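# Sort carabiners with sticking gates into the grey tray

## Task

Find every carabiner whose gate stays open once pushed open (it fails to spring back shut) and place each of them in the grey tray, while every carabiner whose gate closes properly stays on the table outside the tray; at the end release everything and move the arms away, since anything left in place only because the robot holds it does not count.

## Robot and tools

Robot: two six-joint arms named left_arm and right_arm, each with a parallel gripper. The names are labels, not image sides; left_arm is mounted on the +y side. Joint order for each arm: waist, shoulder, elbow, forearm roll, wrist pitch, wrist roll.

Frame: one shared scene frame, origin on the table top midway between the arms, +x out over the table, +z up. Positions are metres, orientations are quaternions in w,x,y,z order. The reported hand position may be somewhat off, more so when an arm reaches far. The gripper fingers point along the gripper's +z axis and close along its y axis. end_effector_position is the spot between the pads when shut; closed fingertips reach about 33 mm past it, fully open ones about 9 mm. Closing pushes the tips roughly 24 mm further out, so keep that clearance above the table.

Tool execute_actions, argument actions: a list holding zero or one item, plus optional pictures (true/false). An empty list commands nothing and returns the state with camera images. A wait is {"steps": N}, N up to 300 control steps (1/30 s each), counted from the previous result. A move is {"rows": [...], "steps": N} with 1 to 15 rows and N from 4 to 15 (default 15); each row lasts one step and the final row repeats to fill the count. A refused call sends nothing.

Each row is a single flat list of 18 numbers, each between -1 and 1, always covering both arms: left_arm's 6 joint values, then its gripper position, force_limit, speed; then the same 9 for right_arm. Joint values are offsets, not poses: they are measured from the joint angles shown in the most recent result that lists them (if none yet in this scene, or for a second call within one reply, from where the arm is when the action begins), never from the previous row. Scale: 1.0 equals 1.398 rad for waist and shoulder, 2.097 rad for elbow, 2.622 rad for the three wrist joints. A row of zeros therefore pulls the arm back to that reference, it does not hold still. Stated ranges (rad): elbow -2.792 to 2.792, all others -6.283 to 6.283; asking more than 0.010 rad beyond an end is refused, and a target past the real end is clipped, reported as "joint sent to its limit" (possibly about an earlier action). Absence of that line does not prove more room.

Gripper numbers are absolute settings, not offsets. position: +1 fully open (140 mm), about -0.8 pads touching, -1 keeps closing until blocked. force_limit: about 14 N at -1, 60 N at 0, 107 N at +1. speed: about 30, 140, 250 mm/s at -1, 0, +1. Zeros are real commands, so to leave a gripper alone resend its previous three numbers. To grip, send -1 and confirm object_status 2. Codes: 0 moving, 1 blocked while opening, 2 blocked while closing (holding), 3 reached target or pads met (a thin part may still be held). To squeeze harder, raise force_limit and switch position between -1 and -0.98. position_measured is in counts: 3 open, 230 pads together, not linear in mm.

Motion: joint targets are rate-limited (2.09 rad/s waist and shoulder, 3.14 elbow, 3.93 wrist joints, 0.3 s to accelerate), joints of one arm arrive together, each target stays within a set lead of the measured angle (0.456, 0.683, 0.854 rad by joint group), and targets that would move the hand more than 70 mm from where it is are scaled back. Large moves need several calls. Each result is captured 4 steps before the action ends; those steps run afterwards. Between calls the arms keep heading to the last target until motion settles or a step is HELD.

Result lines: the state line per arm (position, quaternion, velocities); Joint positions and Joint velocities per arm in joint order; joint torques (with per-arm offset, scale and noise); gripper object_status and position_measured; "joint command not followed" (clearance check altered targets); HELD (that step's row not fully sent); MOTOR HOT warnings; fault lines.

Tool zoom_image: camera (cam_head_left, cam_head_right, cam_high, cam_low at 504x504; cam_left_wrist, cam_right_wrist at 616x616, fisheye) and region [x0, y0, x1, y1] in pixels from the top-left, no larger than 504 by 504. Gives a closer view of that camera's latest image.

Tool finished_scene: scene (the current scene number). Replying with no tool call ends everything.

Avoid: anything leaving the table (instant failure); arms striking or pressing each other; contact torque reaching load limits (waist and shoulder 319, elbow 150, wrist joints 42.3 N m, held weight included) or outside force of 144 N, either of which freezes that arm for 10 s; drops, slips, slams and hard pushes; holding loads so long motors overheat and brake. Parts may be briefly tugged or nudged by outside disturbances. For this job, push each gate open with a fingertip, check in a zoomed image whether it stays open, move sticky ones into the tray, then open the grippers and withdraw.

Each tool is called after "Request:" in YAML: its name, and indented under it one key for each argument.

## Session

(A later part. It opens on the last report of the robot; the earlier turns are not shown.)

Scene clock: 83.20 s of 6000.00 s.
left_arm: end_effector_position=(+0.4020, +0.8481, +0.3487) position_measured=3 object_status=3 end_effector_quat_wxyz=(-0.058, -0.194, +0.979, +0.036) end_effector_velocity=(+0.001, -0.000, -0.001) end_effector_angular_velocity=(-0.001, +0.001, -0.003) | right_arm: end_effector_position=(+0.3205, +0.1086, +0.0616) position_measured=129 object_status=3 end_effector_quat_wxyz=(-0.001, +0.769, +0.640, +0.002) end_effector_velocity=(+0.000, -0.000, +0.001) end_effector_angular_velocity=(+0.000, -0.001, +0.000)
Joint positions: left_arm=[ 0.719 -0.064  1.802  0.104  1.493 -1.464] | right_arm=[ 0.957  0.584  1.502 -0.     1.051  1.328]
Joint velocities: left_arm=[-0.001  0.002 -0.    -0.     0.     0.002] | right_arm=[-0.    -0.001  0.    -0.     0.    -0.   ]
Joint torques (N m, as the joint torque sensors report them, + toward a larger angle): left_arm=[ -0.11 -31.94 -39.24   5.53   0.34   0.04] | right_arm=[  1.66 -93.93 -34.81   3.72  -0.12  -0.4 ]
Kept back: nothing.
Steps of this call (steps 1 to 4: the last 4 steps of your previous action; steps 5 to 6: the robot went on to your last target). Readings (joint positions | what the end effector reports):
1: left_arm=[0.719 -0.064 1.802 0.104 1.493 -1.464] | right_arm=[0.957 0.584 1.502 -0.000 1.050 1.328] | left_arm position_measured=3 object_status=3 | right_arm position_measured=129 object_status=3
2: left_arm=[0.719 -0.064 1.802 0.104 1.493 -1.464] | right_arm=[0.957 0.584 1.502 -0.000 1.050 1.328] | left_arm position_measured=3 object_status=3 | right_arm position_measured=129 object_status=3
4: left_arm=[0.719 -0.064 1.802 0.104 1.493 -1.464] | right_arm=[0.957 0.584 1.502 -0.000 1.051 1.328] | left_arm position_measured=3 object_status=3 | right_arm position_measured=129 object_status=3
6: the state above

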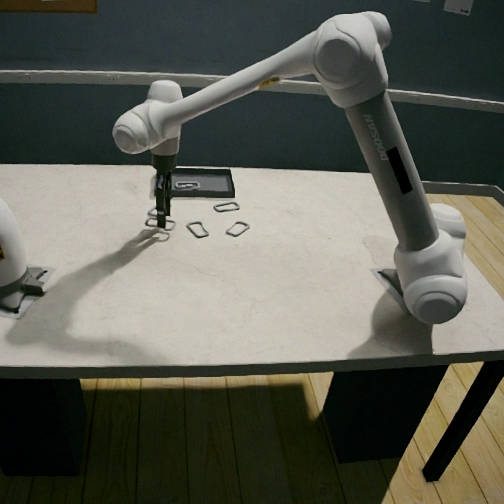

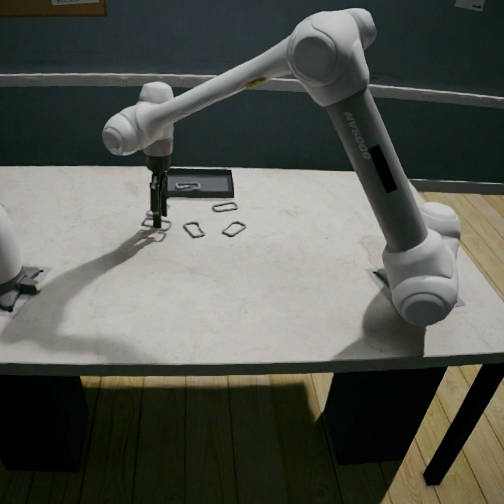

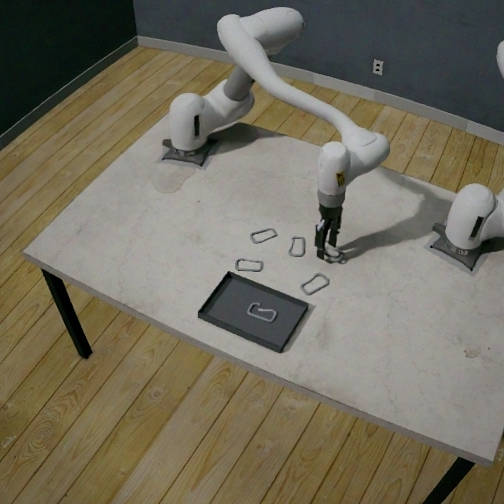

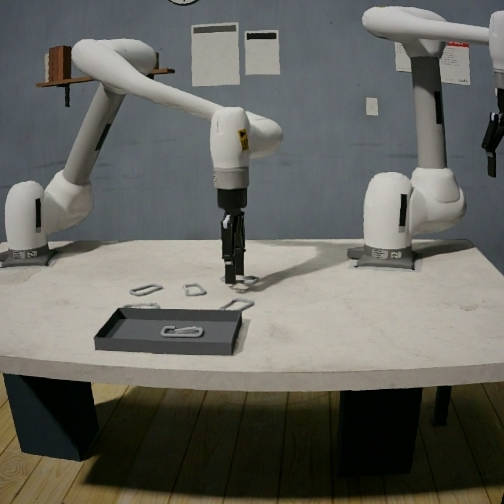

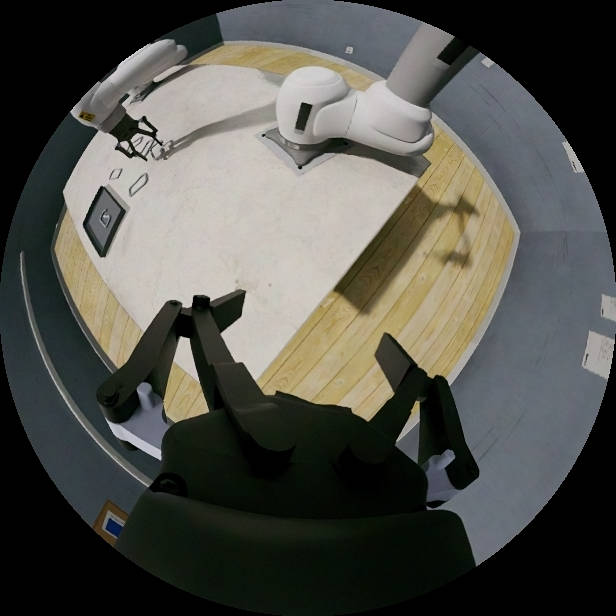

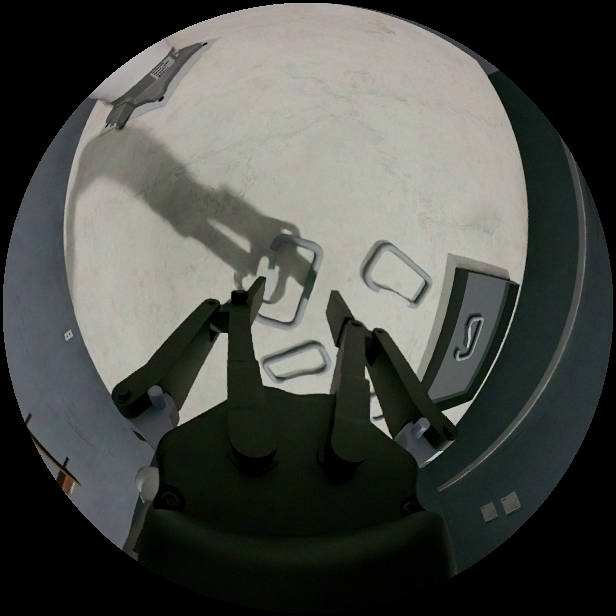

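Request:
execute_actions:
  actions:
    - {"rows":[[0,0,0,0,0,0,1,0,0.5,-0.0165,-0.0562,0.0591,0,-0.0175,-0.7216,0,-0.3,-0.3]],"steps":15}
  pictures: false

Request:
execute_actions:
  actions:
    - {"steps":12}
  pictures: true

Request:
zoom_image:
  camera: "cam_right_wrist"
  region: [150,150,450,450]

Scene clock: 84.00 s of 6000.00 s.
left_arm: end_effector_position=(+0.4020, +0.8481, +0.3487) position_measured=3 object_status=3 end_effector_quat_wxyz=(-0.058, -0.194, +0.979, +0.036) end_effector_velocity=(+0.000, -0.000, -0.001) end_effector_angular_velocity=(-0.001, +0.001, -0.003) | right_arm: end_effector_position=(+0.3159, +0.0675, +0.0628) position_measured=129 object_status=3 end_effector_quat_wxyz=(-0.000, +0.514, +0.858, +0.002) end_effector_velocity=(-0.011, -0.126, +0.020) end_effector_angular_velocity=(+0.003, -0.016, +3.309)
Joint positions: left_arm=[ 0.719 -0.064  1.802  0.104  1.493 -1.464] | right_arm=[ 0.94   0.528  1.594 -0.     1.016  0.639]
Joint velocities: left_arm=[-0.001  0.001 -0.     0.    -0.     0.003] | right_arm=[-0.056 -0.188  0.268 -0.    -0.091 -3.364]
Joint torques (N m, as the joint torque sensors report them, + toward a larger angle): left_arm=[ -0.64 -32.67 -39.     5.44   0.41   0.05] | right_arm=[  4.23 -83.85 -35.54   3.86  -0.57  -0.5 ]
Steps of this call (steps 1 to 13: the robot went on to your last target; steps 14 to 24: the first 11 steps of this action). Readings (joint positions | what the end effector reports):
14: left_arm=[0.719 -0.064 1.802 0.104 1.493 -1.464] | right_arm=[0.957 0.584 1.502 -0.000 1.051 1.328] | left_arm position_measured=3 object_status=3 | right_arm position_measured=129 object_status=3
15: left_arm=[0.719 -0.064 1.802 0.104 1.493 -1.464] | right_arm=[0.957 0.583 1.504 -0.000 1.050 1.321] | left_arm position_measured=3 object_status=3 | right_arm position_measured=129 object_status=3
17: left_arm=[0.719 -0.064 1.802 0.104 1.493 -1.464] | right_arm=[0.955 0.578 1.514 -0.000 1.045 1.265] | left_arm position_measured=3 object_status=3 | right_arm position_measured=129 object_status=3
21: left_arm=[0.719 -0.064 1.802 0.104 1.493 -1.464] | right_arm=[0.948 0.552 1.558 -0.000 1.028 0.980] | left_arm position_measured=3 object_status=3 | right_arm position_measured=129 object_status=3
24: the state above

Scene clock: 84.40 s of 6000.00 s.
left_arm: end_effector_position=(+0.4020, +0.8481, +0.3487) position_measured=3 object_status=3 end_effector_quat_wxyz=(-0.058, -0.194, +0.979, +0.036) end_effector_velocity=(-0.000, +0.000, +0.001) end_effector_angular_velocity=(+0.001, -0.001, -0.002) | right_arm: end_effector_position=(+0.3145, +0.0521, +0.0650) position_measured=129 object_status=3 end_effector_quat_wxyz=(+0.001, -0.023, +1.000, +0.002) end_effector_velocity=(+0.000, -0.001, -0.001) end_effector_angular_velocity=(-0.004, -0.005, +1.225)
Joint positions: left_arm=[ 0.719 -0.064  1.802  0.104  1.493 -1.464] | right_arm=[ 0.934  0.506  1.626 -0.     1.005 -0.493]
Joint velocities: left_arm=[ 0.    -0.001 -0.     0.001 -0.     0.002] | right_arm=[-0.001 -0.     0.003  0.    -0.001 -1.226]
Joint torques (N m, as the joint torque sensors report them, + toward a larger angle): left_arm=[ -0.35 -31.96 -39.11   5.34   0.31   0.13] | right_arm=[  2.03 -89.19 -34.09   3.74  -0.09  -0.59]
Kept back: nothing.
Steps of this call (steps 1 to 4: the last 4 steps of your previous action; steps 5 to 12: the robot went on to your last target). Readings (joint positions | what the end effector reports):
1: left_arm=[0.719 -0.064 1.802 0.104 1.493 -1.464] | right_arm=[0.939 0.523 1.602 -0.000 1.013 0.526] | left_arm position_measured=3 object_status=3 | right_arm position_measured=129 object_status=3
2: left_arm=[0.719 -0.064 1.802 0.104 1.493 -1.464] | right_arm=[0.937 0.518 1.608 -0.000 1.011 0.414] | left_arm position_measured=3 object_status=3 | right_arm position_measured=129 object_status=3
4: left_arm=[0.719 -0.064 1.802 0.104 1.493 -1.464] | right_arm=[0.936 0.512 1.616 -0.000 1.008 0.192] | left_arm position_measured=3 object_status=3 | right_arm position_measured=129 object_status=3
8: left_arm=[0.719 -0.064 1.802 0.104 1.493 -1.464] | right_arm=[0.934 0.507 1.624 -0.000 1.006 -0.227] | left_arm position_measured=3 object_status=3 | right_arm position_measured=129 object_status=3
12: the state above

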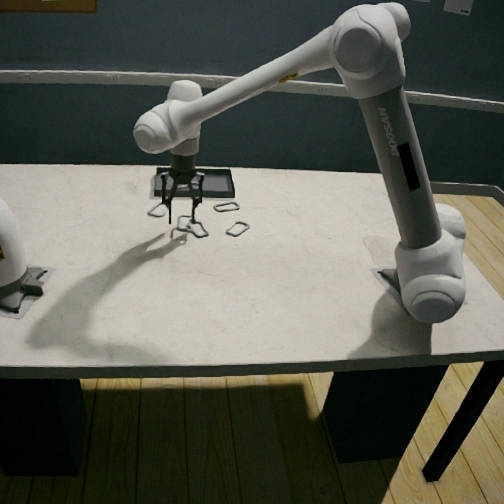

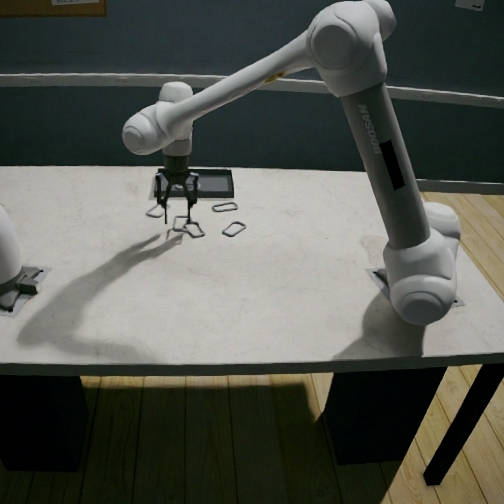

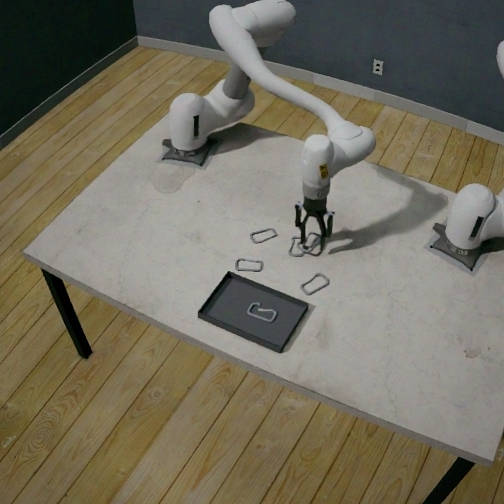

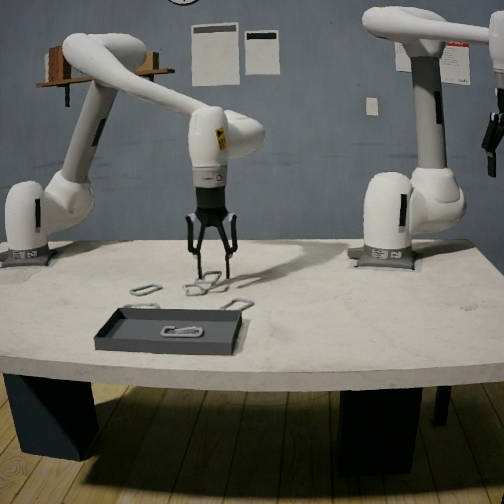

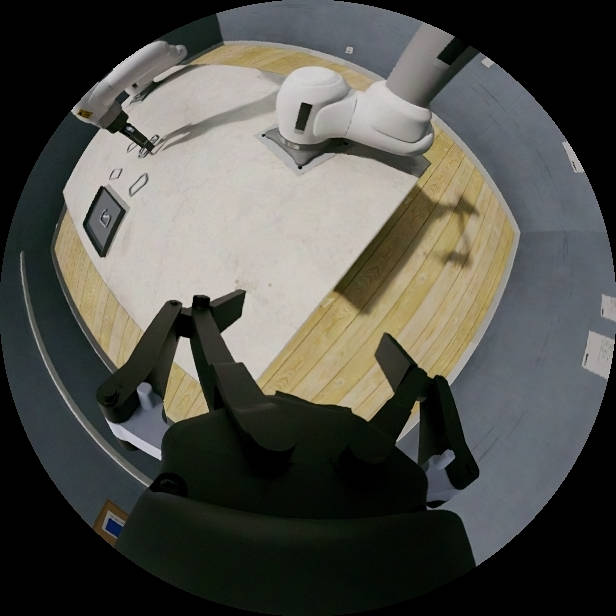

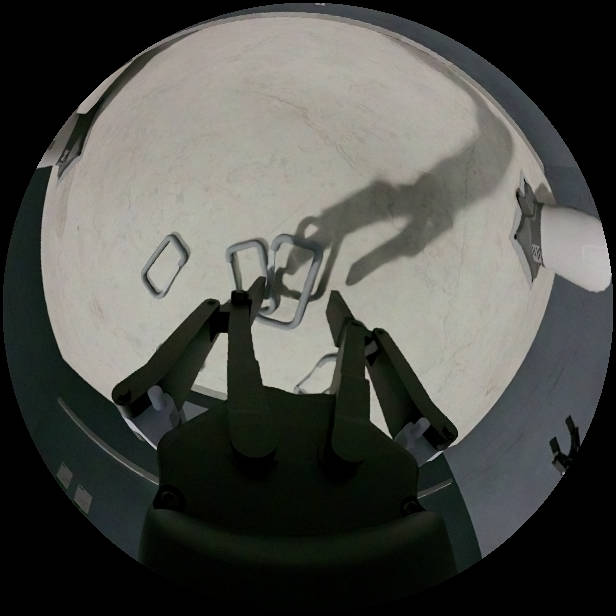

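Region (150, 150, 450, 450) of cam_right_wrist's 616x616 image, scaled by 1.680, with more detail than that image has.

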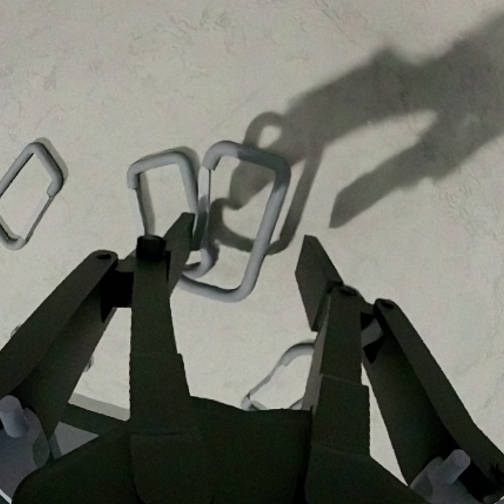

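Request:
execute_actions:
  actions:
    - {"rows":[[0,0,0,0,0,0,1,0,0.5,0,-0.04,-0.02,0,0.037,0,0,-0.3,-0.3]],"steps":15}
  pictures: false

Request:
execute_actions:
  actions:
    - {"steps":8}
  pictures: true

Request:
zoom_image:
  camera: "cam_right_wrist"
  region: [190,160,430,400]

Request:
zoom_image:
  camera: "cam_head_left"
  region: [120,170,280,270]

Scene clock: 84.93 s of 6000.00 s.
left_arm: end_effector_position=(+0.4020, +0.8481, +0.3487) position_measured=3 object_status=3 end_effector_quat_wxyz=(-0.058, -0.194, +0.979, +0.036) end_effector_velocity=(-0.000, +0.000, +0.000) end_effector_angular_velocity=(+0.000, -0.000, +0.000) | right_arm: end_effector_position=(+0.3130, +0.0488, +0.1278) position_measured=129 object_status=3 end_effector_quat_wxyz=(+0.001, -0.023, +1.000, +0.002) end_effector_velocity=(-0.000, -0.000, +0.010) end_effector_angular_velocity=(-0.000, +0.000, -0.010)
Joint positions: left_arm=[ 0.719 -0.064  1.802  0.104  1.493 -1.464] | right_arm=[ 0.934  0.45   1.585 -0.     1.101 -0.494]
Joint velocities: left_arm=[ 0. -0.  0.  0.  0.  0.] | right_arm=[ 0.    -0.007 -0.008  0.     0.016  0.01 ]
Joint torques (N m, as the joint torque sensors report them, + toward a larger angle): left_arm=[  0.04 -31.83 -39.2    5.36   0.37  -0.01] | right_arm=[  3.38 -81.79 -34.25   4.22  -0.1   -0.17]
Steps of this call (steps 1 to 5: the robot went on to your last target; steps 6 to 16: the first 11 steps of this action). Readings (joint positions | what the end effector reports):
6: left_arm=[0.719 -0.064 1.802 0.104 1.493 -1.464] | right_arm=[0.934 0.505 1.626 -0.000 1.005 -0.563] | left_arm position_measured=3 object_status=3 | right_arm position_measured=129 object_status=3
7: left_arm=[0.719 -0.064 1.802 0.104 1.493 -1.464] | right_arm=[0.934 0.502 1.625 -0.001 1.010 -0.560] | left_arm position_measured=3 object_status=3 | right_arm position_measured=129 object_status=3
9: left_arm=[0.719 -0.064 1.802 0.104 1.493 -1.464] | right_arm=[0.934 0.477 1.605 -0.001 1.053 -0.528] | left_arm position_measured=3 object_status=3 | right_arm position_measured=129 object_status=3
13: left_arm=[0.719 -0.064 1.802 0.104 1.493 -1.464] | right_arm=[0.934 0.452 1.586 -0.000 1.097 -0.497] | left_arm position_measured=3 object_status=3 | right_arm position_measured=129 object_status=3
16: the state above

Scene clock: 85.20 s of 6000.00 s.
left_arm: end_effector_position=(+0.4020, +0.8481, +0.3487) position_measured=3 object_status=3 end_effector_quat_wxyz=(-0.058, -0.194, +0.979, +0.036) end_effector_velocity=(+0.001, -0.001, -0.001) end_effector_angular_velocity=(-0.001, +0.001, -0.000) | right_arm: end_effector_position=(+0.3130, +0.0488, +0.1286) position_measured=129 object_status=3 end_effector_quat_wxyz=(+0.001, -0.022, +1.000, +0.003) end_effector_velocity=(+0.000, +0.000, +0.002) end_effector_angular_velocity=(+0.002, -0.001, -0.001)
Joint positions: left_arm=[ 0.719 -0.064  1.802  0.104  1.493 -1.464] | right_arm=[ 0.934  0.45   1.584 -0.     1.102 -0.493]
Joint velocities: left_arm=[-0.001  0.001  0.    -0.001 -0.    -0.001] | right_arm=[-0.    -0.002 -0.     0.     0.     0.   ]
Joint torques (N m, as the joint torque sensors report them, + toward a larger angle): left_arm=[ -0.24 -31.39 -39.     5.46   0.38   0.01] | right_arm=[  1.2  -85.71 -36.03   4.02  -0.38  -0.13]
Kept back: nothing.
Steps of this call (steps 1 to 4: the last 4 steps of your previous action; steps 5 to 8: the robot went on to your last target). Readings (joint positions | what the end effector reports):
1: left_arm=[0.719 -0.064 1.802 0.104 1.493 -1.464] | right_arm=[0.934 0.450 1.585 -0.000 1.101 -0.494] | left_arm position_measured=3 object_status=3 | right_arm position_measured=129 object_status=3
2: left_arm=[0.719 -0.064 1.802 0.104 1.493 -1.464] | right_arm=[0.934 0.450 1.584 -0.000 1.101 -0.494] | left_arm position_measured=3 object_status=3 | right_arm position_measured=129 object_status=3
4: left_arm=[0.719 -0.064 1.802 0.104 1.493 -1.464] | right_arm=[0.934 0.450 1.584 -0.000 1.102 -0.494] | left_arm position_measured=3 object_status=3 | right_arm position_measured=129 object_status=3
8: the state above

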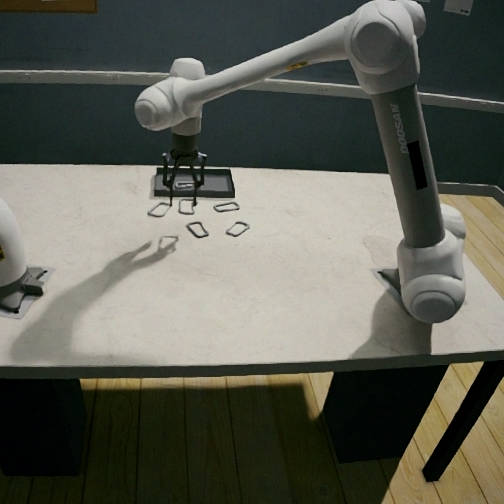

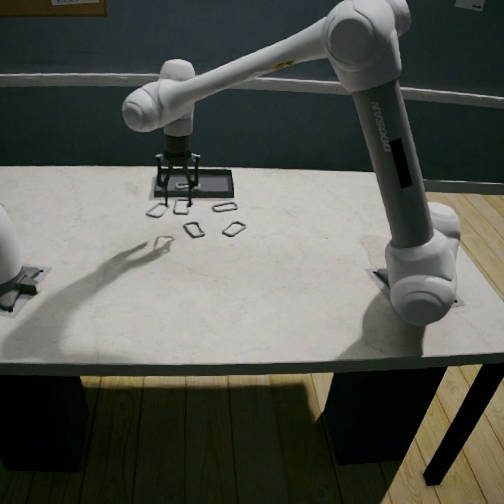

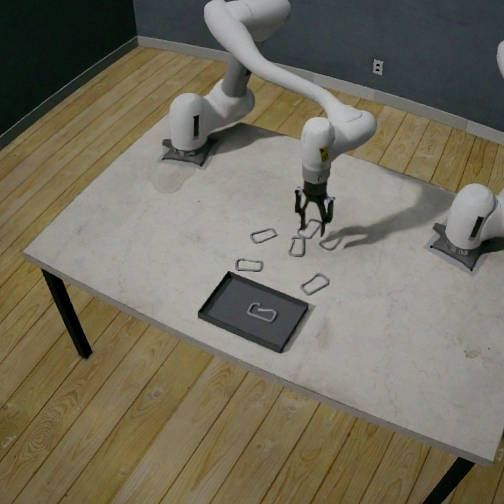

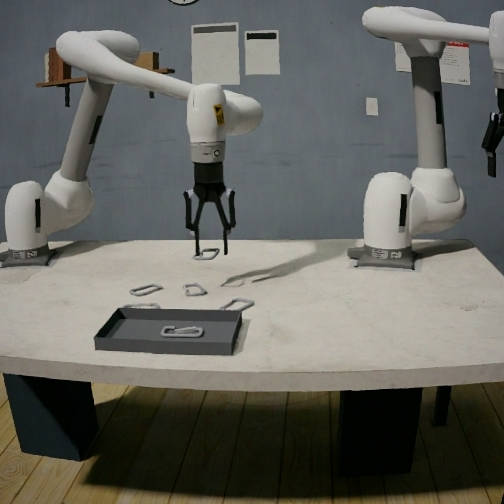

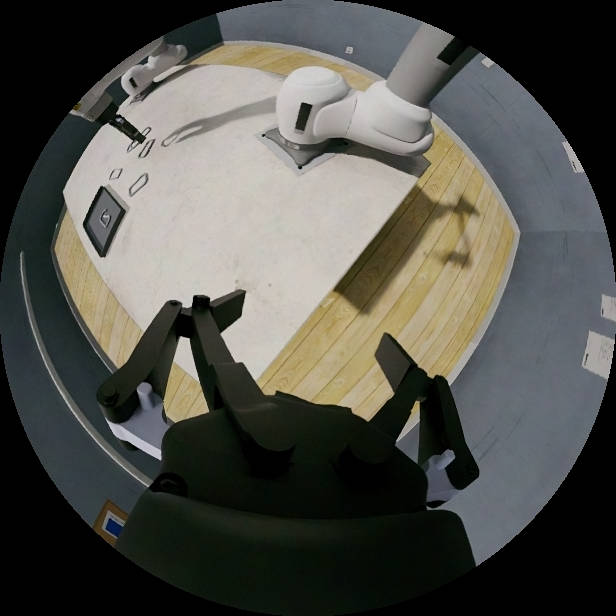

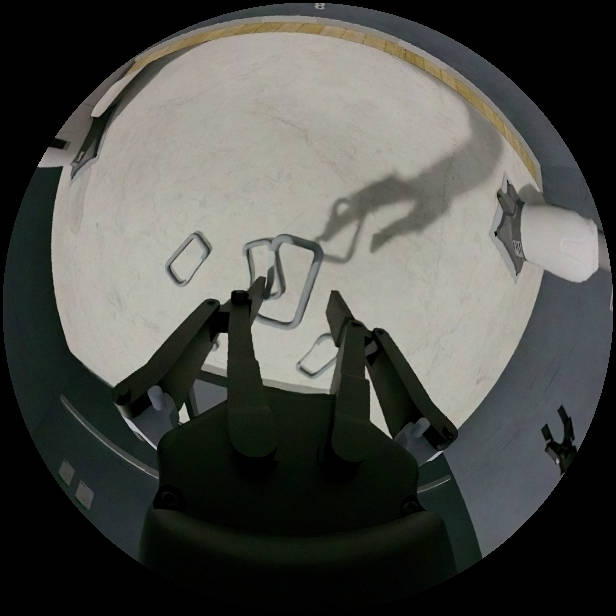

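Region (190, 160, 430, 400) of cam_right_wrist's 616x616 image, scaled by 2.100, with more detail than that image has.

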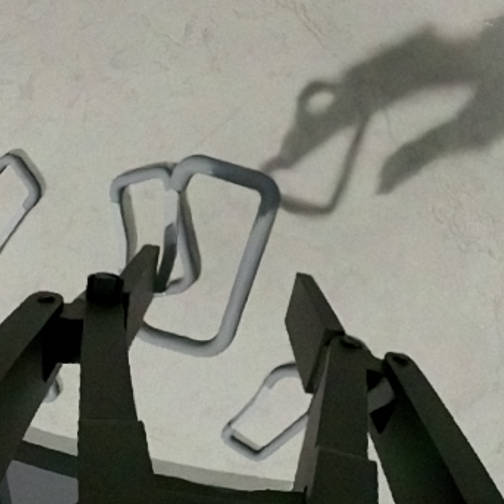

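Region (120, 170, 280, 270) of cam_head_left's 504x504 image, scaled by 3.150, with more detail than that image has; it fills the top 315 rows of this view, and the rest is white.

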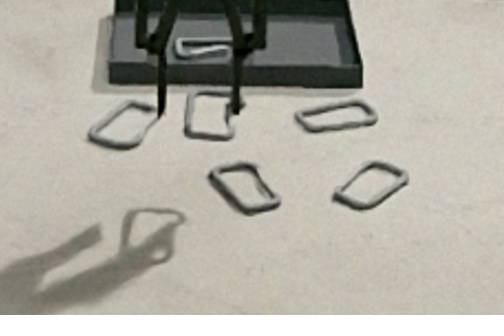

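Request:
zoom_image:
  camera: "cam_low"
  region: [170,220,250,290]

Request:
zoom_image:
  camera: "cam_right_wrist"
  region: [235,220,335,340]

Request:
zoom_image:
  camera: "cam_high"
  region: [270,190,350,260]

Region (170, 220, 250, 290) of cam_low's 504x504 image, scaled by 6.300, with more detail than that image has; it fills the top 441 rows of this view, and the rest is white.

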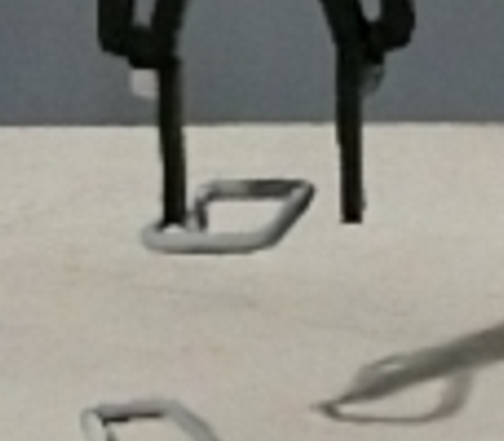

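Region (235, 220, 335, 340) of cam_right_wrist's 616x616 image, scaled by 4.200, with more detail than that image has.

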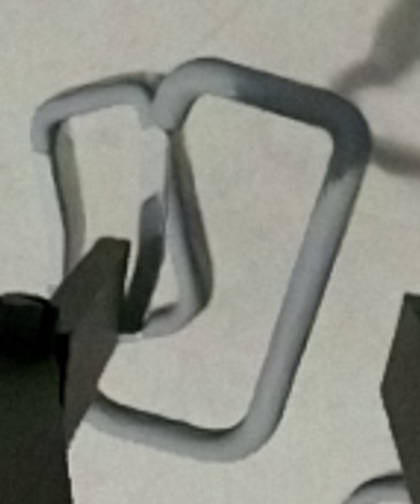

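Region (270, 190, 350, 260) of cam_high's 504x504 image, scaled by 6.300, with more detail than that image has; it fills the top 441 rows of this view, and the rest is white.

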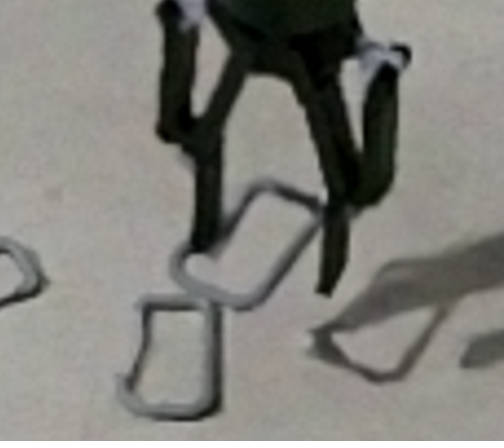

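Request:
execute_actions:
  actions:
    - {"rows":[[0,0,0,0,0,0,1,0,0.5,0.0393,0.0994,-0.0606,0,-0.003,0.021,0,-0.3,-0.3]],"steps":15}
  pictures: false

Request:
execute_actions:
  actions:
    - {"steps":6}
  pictures: false

Request:
execute_actions:
  actions:
    - {"rows":[[0,0,0,0,0,0,1,0,0.5,0,0.0207,0.0126,0,-0.0214,0,0,-0.3,-0.3]],"steps":15}
  pictures: false

Request:
execute_actions:
  actions:
    - {"steps":6}
  pictures: true

Request:
zoom_image:
  camera: "cam_right_wrist"
  region: [220,200,400,380]

Scene clock: 86.40 s of 6000.00 s.
left_arm: end_effector_position=(+0.4020, +0.8481, +0.3487) position_measured=3 object_status=3 end_effector_quat_wxyz=(-0.058, -0.194, +0.979, +0.036) end_effector_velocity=(-0.000, +0.000, +0.000) end_effector_angular_velocity=(-0.000, -0.001, +0.003) | right_arm: end_effector_position=(+0.3009, +0.1271, +0.0812) position_measured=129 object_status=3 end_effector_quat_wxyz=(+0.000, -0.022, +1.000, +0.001) end_effector_velocity=(-0.008, +0.039, -0.023) end_effector_angular_velocity=(+0.002, +0.000, -0.000)
Joint positions: left_arm=[ 0.719 -0.064  1.802  0.104  1.493 -1.464] | right_arm=[ 0.987  0.585  1.461 -0.     1.094 -0.44 ]
Joint velocities: left_arm=[ 0.001 -0.001  0.    -0.001 -0.    -0.002] | right_arm=[ 0.026  0.065 -0.064  0.001 -0.003  0.026]
Joint torques (N m, as the joint torque sensors report them, + toward a larger angle): left_arm=[ -0.13 -32.38 -39.38   5.42   0.44  -0.04] | right_arm=[  -0.15 -114.61  -38.43    4.19   -0.09    0.  ]
Steps of this call (steps 1 to 15: the robot went on to your last target; steps 16 to 25: nothing new was sent; steps 26 to 36: the first 11 steps of this action). Readings (joint positions | what the end effector reports):
26: left_arm=[0.719 -0.064 1.802 0.104 1.493 -1.464] | right_arm=[0.934 0.450 1.584 -0.000 1.102 -0.493] | left_arm position_measured=3 object_status=3 | right_arm position_measured=129 object_status=3
27: left_arm=[0.719 -0.064 1.802 0.104 1.493 -1.464] | right_arm=[0.935 0.453 1.581 -0.000 1.102 -0.492] | left_arm position_measured=3 object_status=3 | right_arm position_measured=129 object_status=3
29: left_arm=[0.719 -0.064 1.802 0.104 1.493 -1.464] | right_arm=[0.947 0.482 1.553 -0.000 1.100 -0.480] | left_arm position_measured=3 object_status=3 | right_arm position_measured=129 object_status=3
33: left_arm=[0.719 -0.064 1.802 0.104 1.493 -1.464] | right_arm=[0.978 0.562 1.481 -0.000 1.095 -0.449] | left_arm position_measured=3 object_status=3 | right_arm position_measured=129 object_status=3
36: the state above

Scene clock: 86.60 s of 6000.00 s.
left_arm: end_effector_position=(+0.4020, +0.8481, +0.3487) position_measured=3 object_status=3 end_effector_quat_wxyz=(-0.058, -0.194, +0.979, +0.036) end_effector_velocity=(+0.001, -0.001, -0.001) end_effector_angular_velocity=(-0.001, +0.001, -0.003) | right_arm: end_effector_position=(+0.3006, +0.1293, +0.0801) position_measured=129 object_status=3 end_effector_quat_wxyz=(+0.001, -0.022, +1.000, +0.001) end_effector_velocity=(-0.000, +0.001, -0.003) end_effector_angular_velocity=(-0.002, +0.001, -0.001)
Joint positions: left_arm=[ 0.719 -0.064  1.802  0.104  1.493 -1.464] | right_arm=[ 0.988  0.588  1.457 -0.     1.094 -0.439]
Joint velocities: left_arm=[-0.002  0.001 -0.    -0.     0.     0.001] | right_arm=[ 0.001  0.005 -0.002 -0.    -0.     0.001]
Joint torques (N m, as the joint torque sensors report them, + toward a larger angle): left_arm=[ -0.33 -33.07 -38.99   5.37   0.39   0.09] | right_arm=[  2.41 -98.7  -35.89   4.28  -0.05  -0.23]
Kept back: nothing.
Steps of this call (steps 1 to 4: the last 4 steps of your previous action; steps 5 to 6: the robot went on to your last target). Readings (joint positions | what the end effector reports):
1: left_arm=[0.719 -0.064 1.802 0.104 1.493 -1.464] | right_arm=[0.988 0.586 1.459 -0.000 1.094 -0.439] | left_arm position_measured=3 object_status=3 | right_arm position_measured=129 object_status=3
2: left_arm=[0.719 -0.064 1.802 0.104 1.493 -1.464] | right_arm=[0.988 0.587 1.458 -0.000 1.094 -0.439] | left_arm position_measured=3 object_status=3 | right_arm position_measured=129 object_status=3
4: left_arm=[0.719 -0.064 1.802 0.104 1.493 -1.464] | right_arm=[0.988 0.588 1.458 -0.000 1.094 -0.439] | left_arm position_measured=3 object_status=3 | right_arm position_measured=129 object_status=3
6: the state above

Scene clock: 86.97 s of 6000.00 s.
left_arm: end_effector_position=(+0.4020, +0.8481, +0.3487) position_measured=3 object_status=3 end_effector_quat_wxyz=(-0.058, -0.194, +0.979, +0.036) end_effector_velocity=(+0.000, -0.000, -0.000) end_effector_angular_velocity=(-0.001, +0.000, -0.003) | right_arm: end_effector_position=(+0.3006, +0.1294, +0.0433) position_measured=129 object_status=3 end_effector_quat_wxyz=(+0.001, -0.022, +1.000, +0.001) end_effector_velocity=(-0.000, -0.001, -0.006) end_effector_angular_velocity=(-0.001, +0.000, -0.000)
Joint positions: left_arm=[ 0.719 -0.064  1.802  0.104  1.493 -1.464] | right_arm=[ 0.988  0.617  1.483 -0.     1.038 -0.438]
Joint velocities: left_arm=[-0.001  0.    -0.    -0.     0.     0.002] | right_arm=[-0.     0.004  0.005  0.    -0.008  0.   ]
Joint torques (N m, as the joint torque sensors report them, + toward a larger angle): left_arm=[ -0.07 -32.03 -38.97   5.42   0.36   0.04] | right_arm=[  4.65 -99.73 -36.09   3.72   0.06  -0.25]
Steps of this call (steps 1 to 11: the first 11 steps of this action). Readings (joint positions | what the end effector reports):
1: left_arm=[0.719 -0.064 1.802 0.104 1.493 -1.464] | right_arm=[0.988 0.589 1.457 -0.000 1.094 -0.438] | left_arm position_measured=3 object_status=3 | right_arm position_measured=129 object_status=3
2: left_arm=[0.719 -0.064 1.802 0.104 1.493 -1.464] | right_arm=[0.988 0.591 1.460 -0.000 1.087 -0.438] | left_arm position_measured=3 object_status=3 | right_arm position_measured=129 object_status=3
4: left_arm=[0.719 -0.064 1.802 0.104 1.493 -1.464] | right_arm=[0.988 0.607 1.474 -0.000 1.058 -0.438] | left_arm position_measured=3 object_status=3 | right_arm position_measured=129 object_status=3
8: left_arm=[0.719 -0.064 1.802 0.104 1.493 -1.464] | right_arm=[0.988 0.616 1.482 -0.000 1.040 -0.438] | left_arm position_measured=3 object_status=3 | right_arm position_measured=129 object_status=3
11: the state above

Scene clock: 87.17 s of 6000.00 s.
left_arm: end_effector_position=(+0.4020, +0.8481, +0.3487) position_measured=3 object_status=3 end_effector_quat_wxyz=(-0.058, -0.194, +0.979, +0.036) end_effector_velocity=(-0.000, -0.000, -0.000) end_effector_angular_velocity=(-0.001, -0.001, +0.003) | right_arm: end_effector_position=(+0.3006, +0.1294, +0.0429) position_measured=129 object_status=3 end_effector_quat_wxyz=(+0.001, -0.022, +1.000, +0.001) end_effector_velocity=(-0.000, +0.000, +0.001) end_effector_angular_velocity=(+0.002, -0.001, -0.000)
Joint positions: left_arm=[ 0.719 -0.064  1.802  0.104  1.493 -1.464] | right_arm=[ 0.988  0.617  1.484 -0.     1.038 -0.438]
Joint velocities: left_arm=[ 0.001  0.     0.    -0.002 -0.    -0.001] | right_arm=[ 0.    -0.002  0.     0.    -0.001  0.   ]
Joint torques (N m, as the joint torque sensors report them, + toward a larger angle): left_arm=[  0.04 -32.16 -39.12   5.34   0.4    0.05] | right_arm=[  3.35 -97.16 -34.08   3.94  -0.04  -0.48]
Kept back: nothing.
Steps of this call (steps 1 to 4: the last 4 steps of your previous action; steps 5 to 6: the robot went on to your last target). Readings (joint positions | what the end effector reports):
1: left_arm=[0.719 -0.064 1.802 0.104 1.493 -1.464] | right_arm=[0.988 0.617 1.484 -0.000 1.038 -0.438] | left_arm position_measured=3 object_status=3 | right_arm position_measured=129 object_status=3
2: left_arm=[0.719 -0.064 1.802 0.104 1.493 -1.464] | right_arm=[0.988 0.617 1.484 -0.000 1.038 -0.438] | left_arm position_measured=3 object_status=3 | right_arm position_measured=129 object_status=3
4: left_arm=[0.719 -0.064 1.802 0.104 1.493 -1.464] | right_arm=[0.988 0.617 1.484 -0.000 1.038 -0.438] | left_arm position_measured=3 object_status=3 | right_arm position_measured=129 object_status=3
6: the state above

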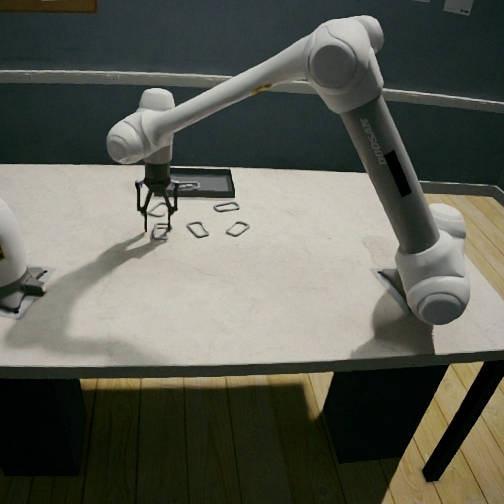

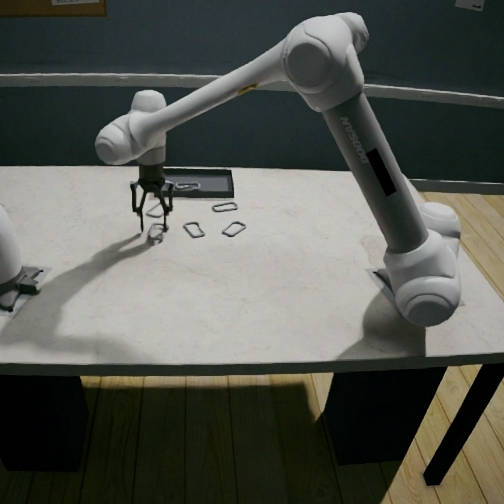

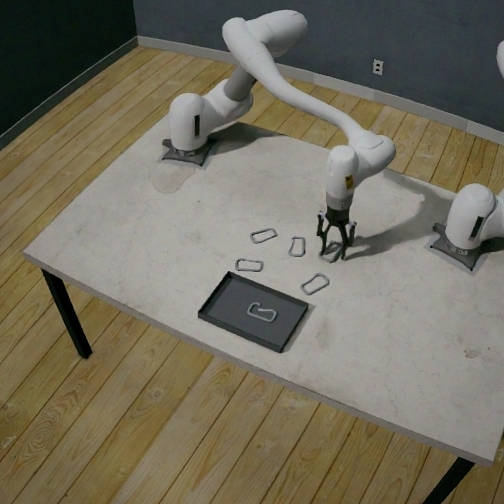

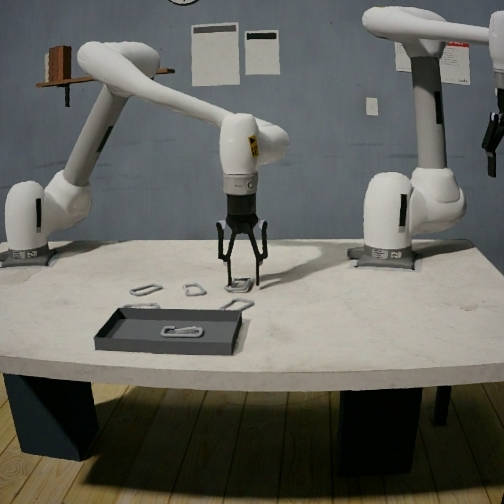

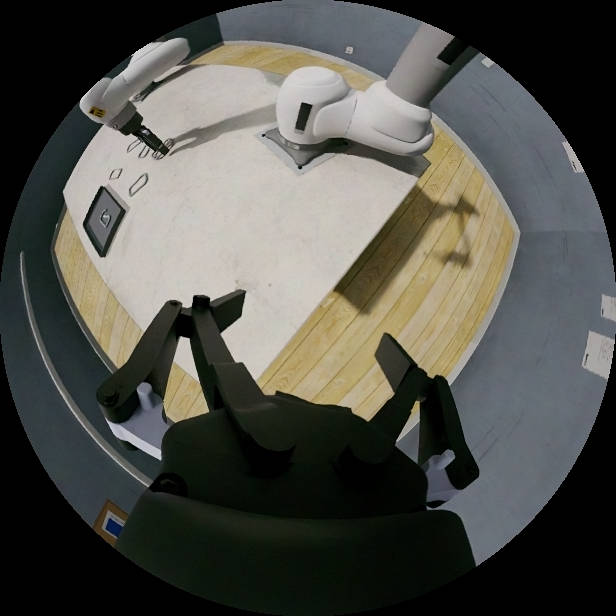

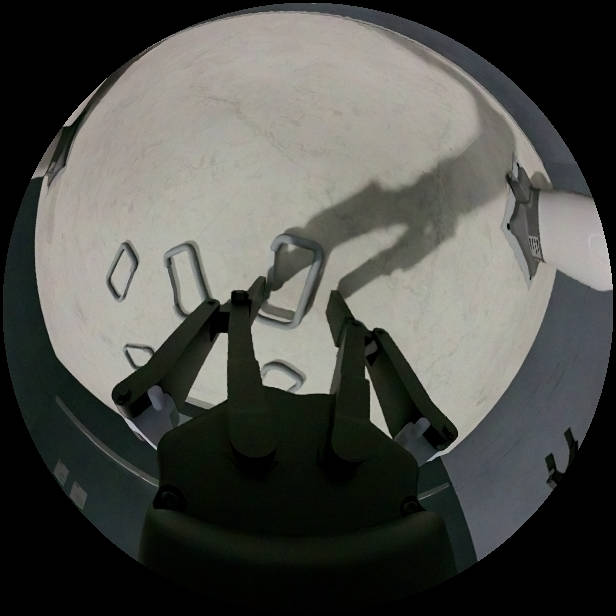

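Region (220, 200, 400, 380) of cam_right_wrist's 616x616 image, scaled by 2.800, with more detail than that image has.

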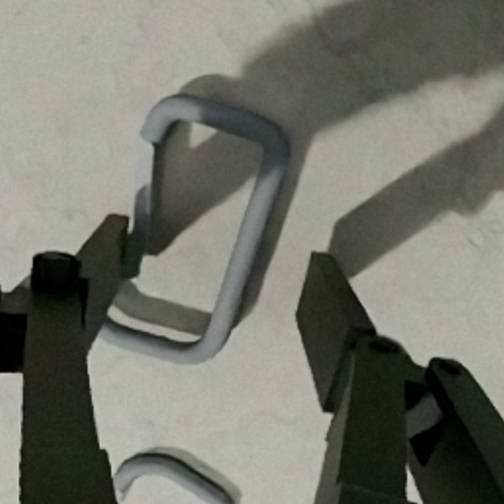

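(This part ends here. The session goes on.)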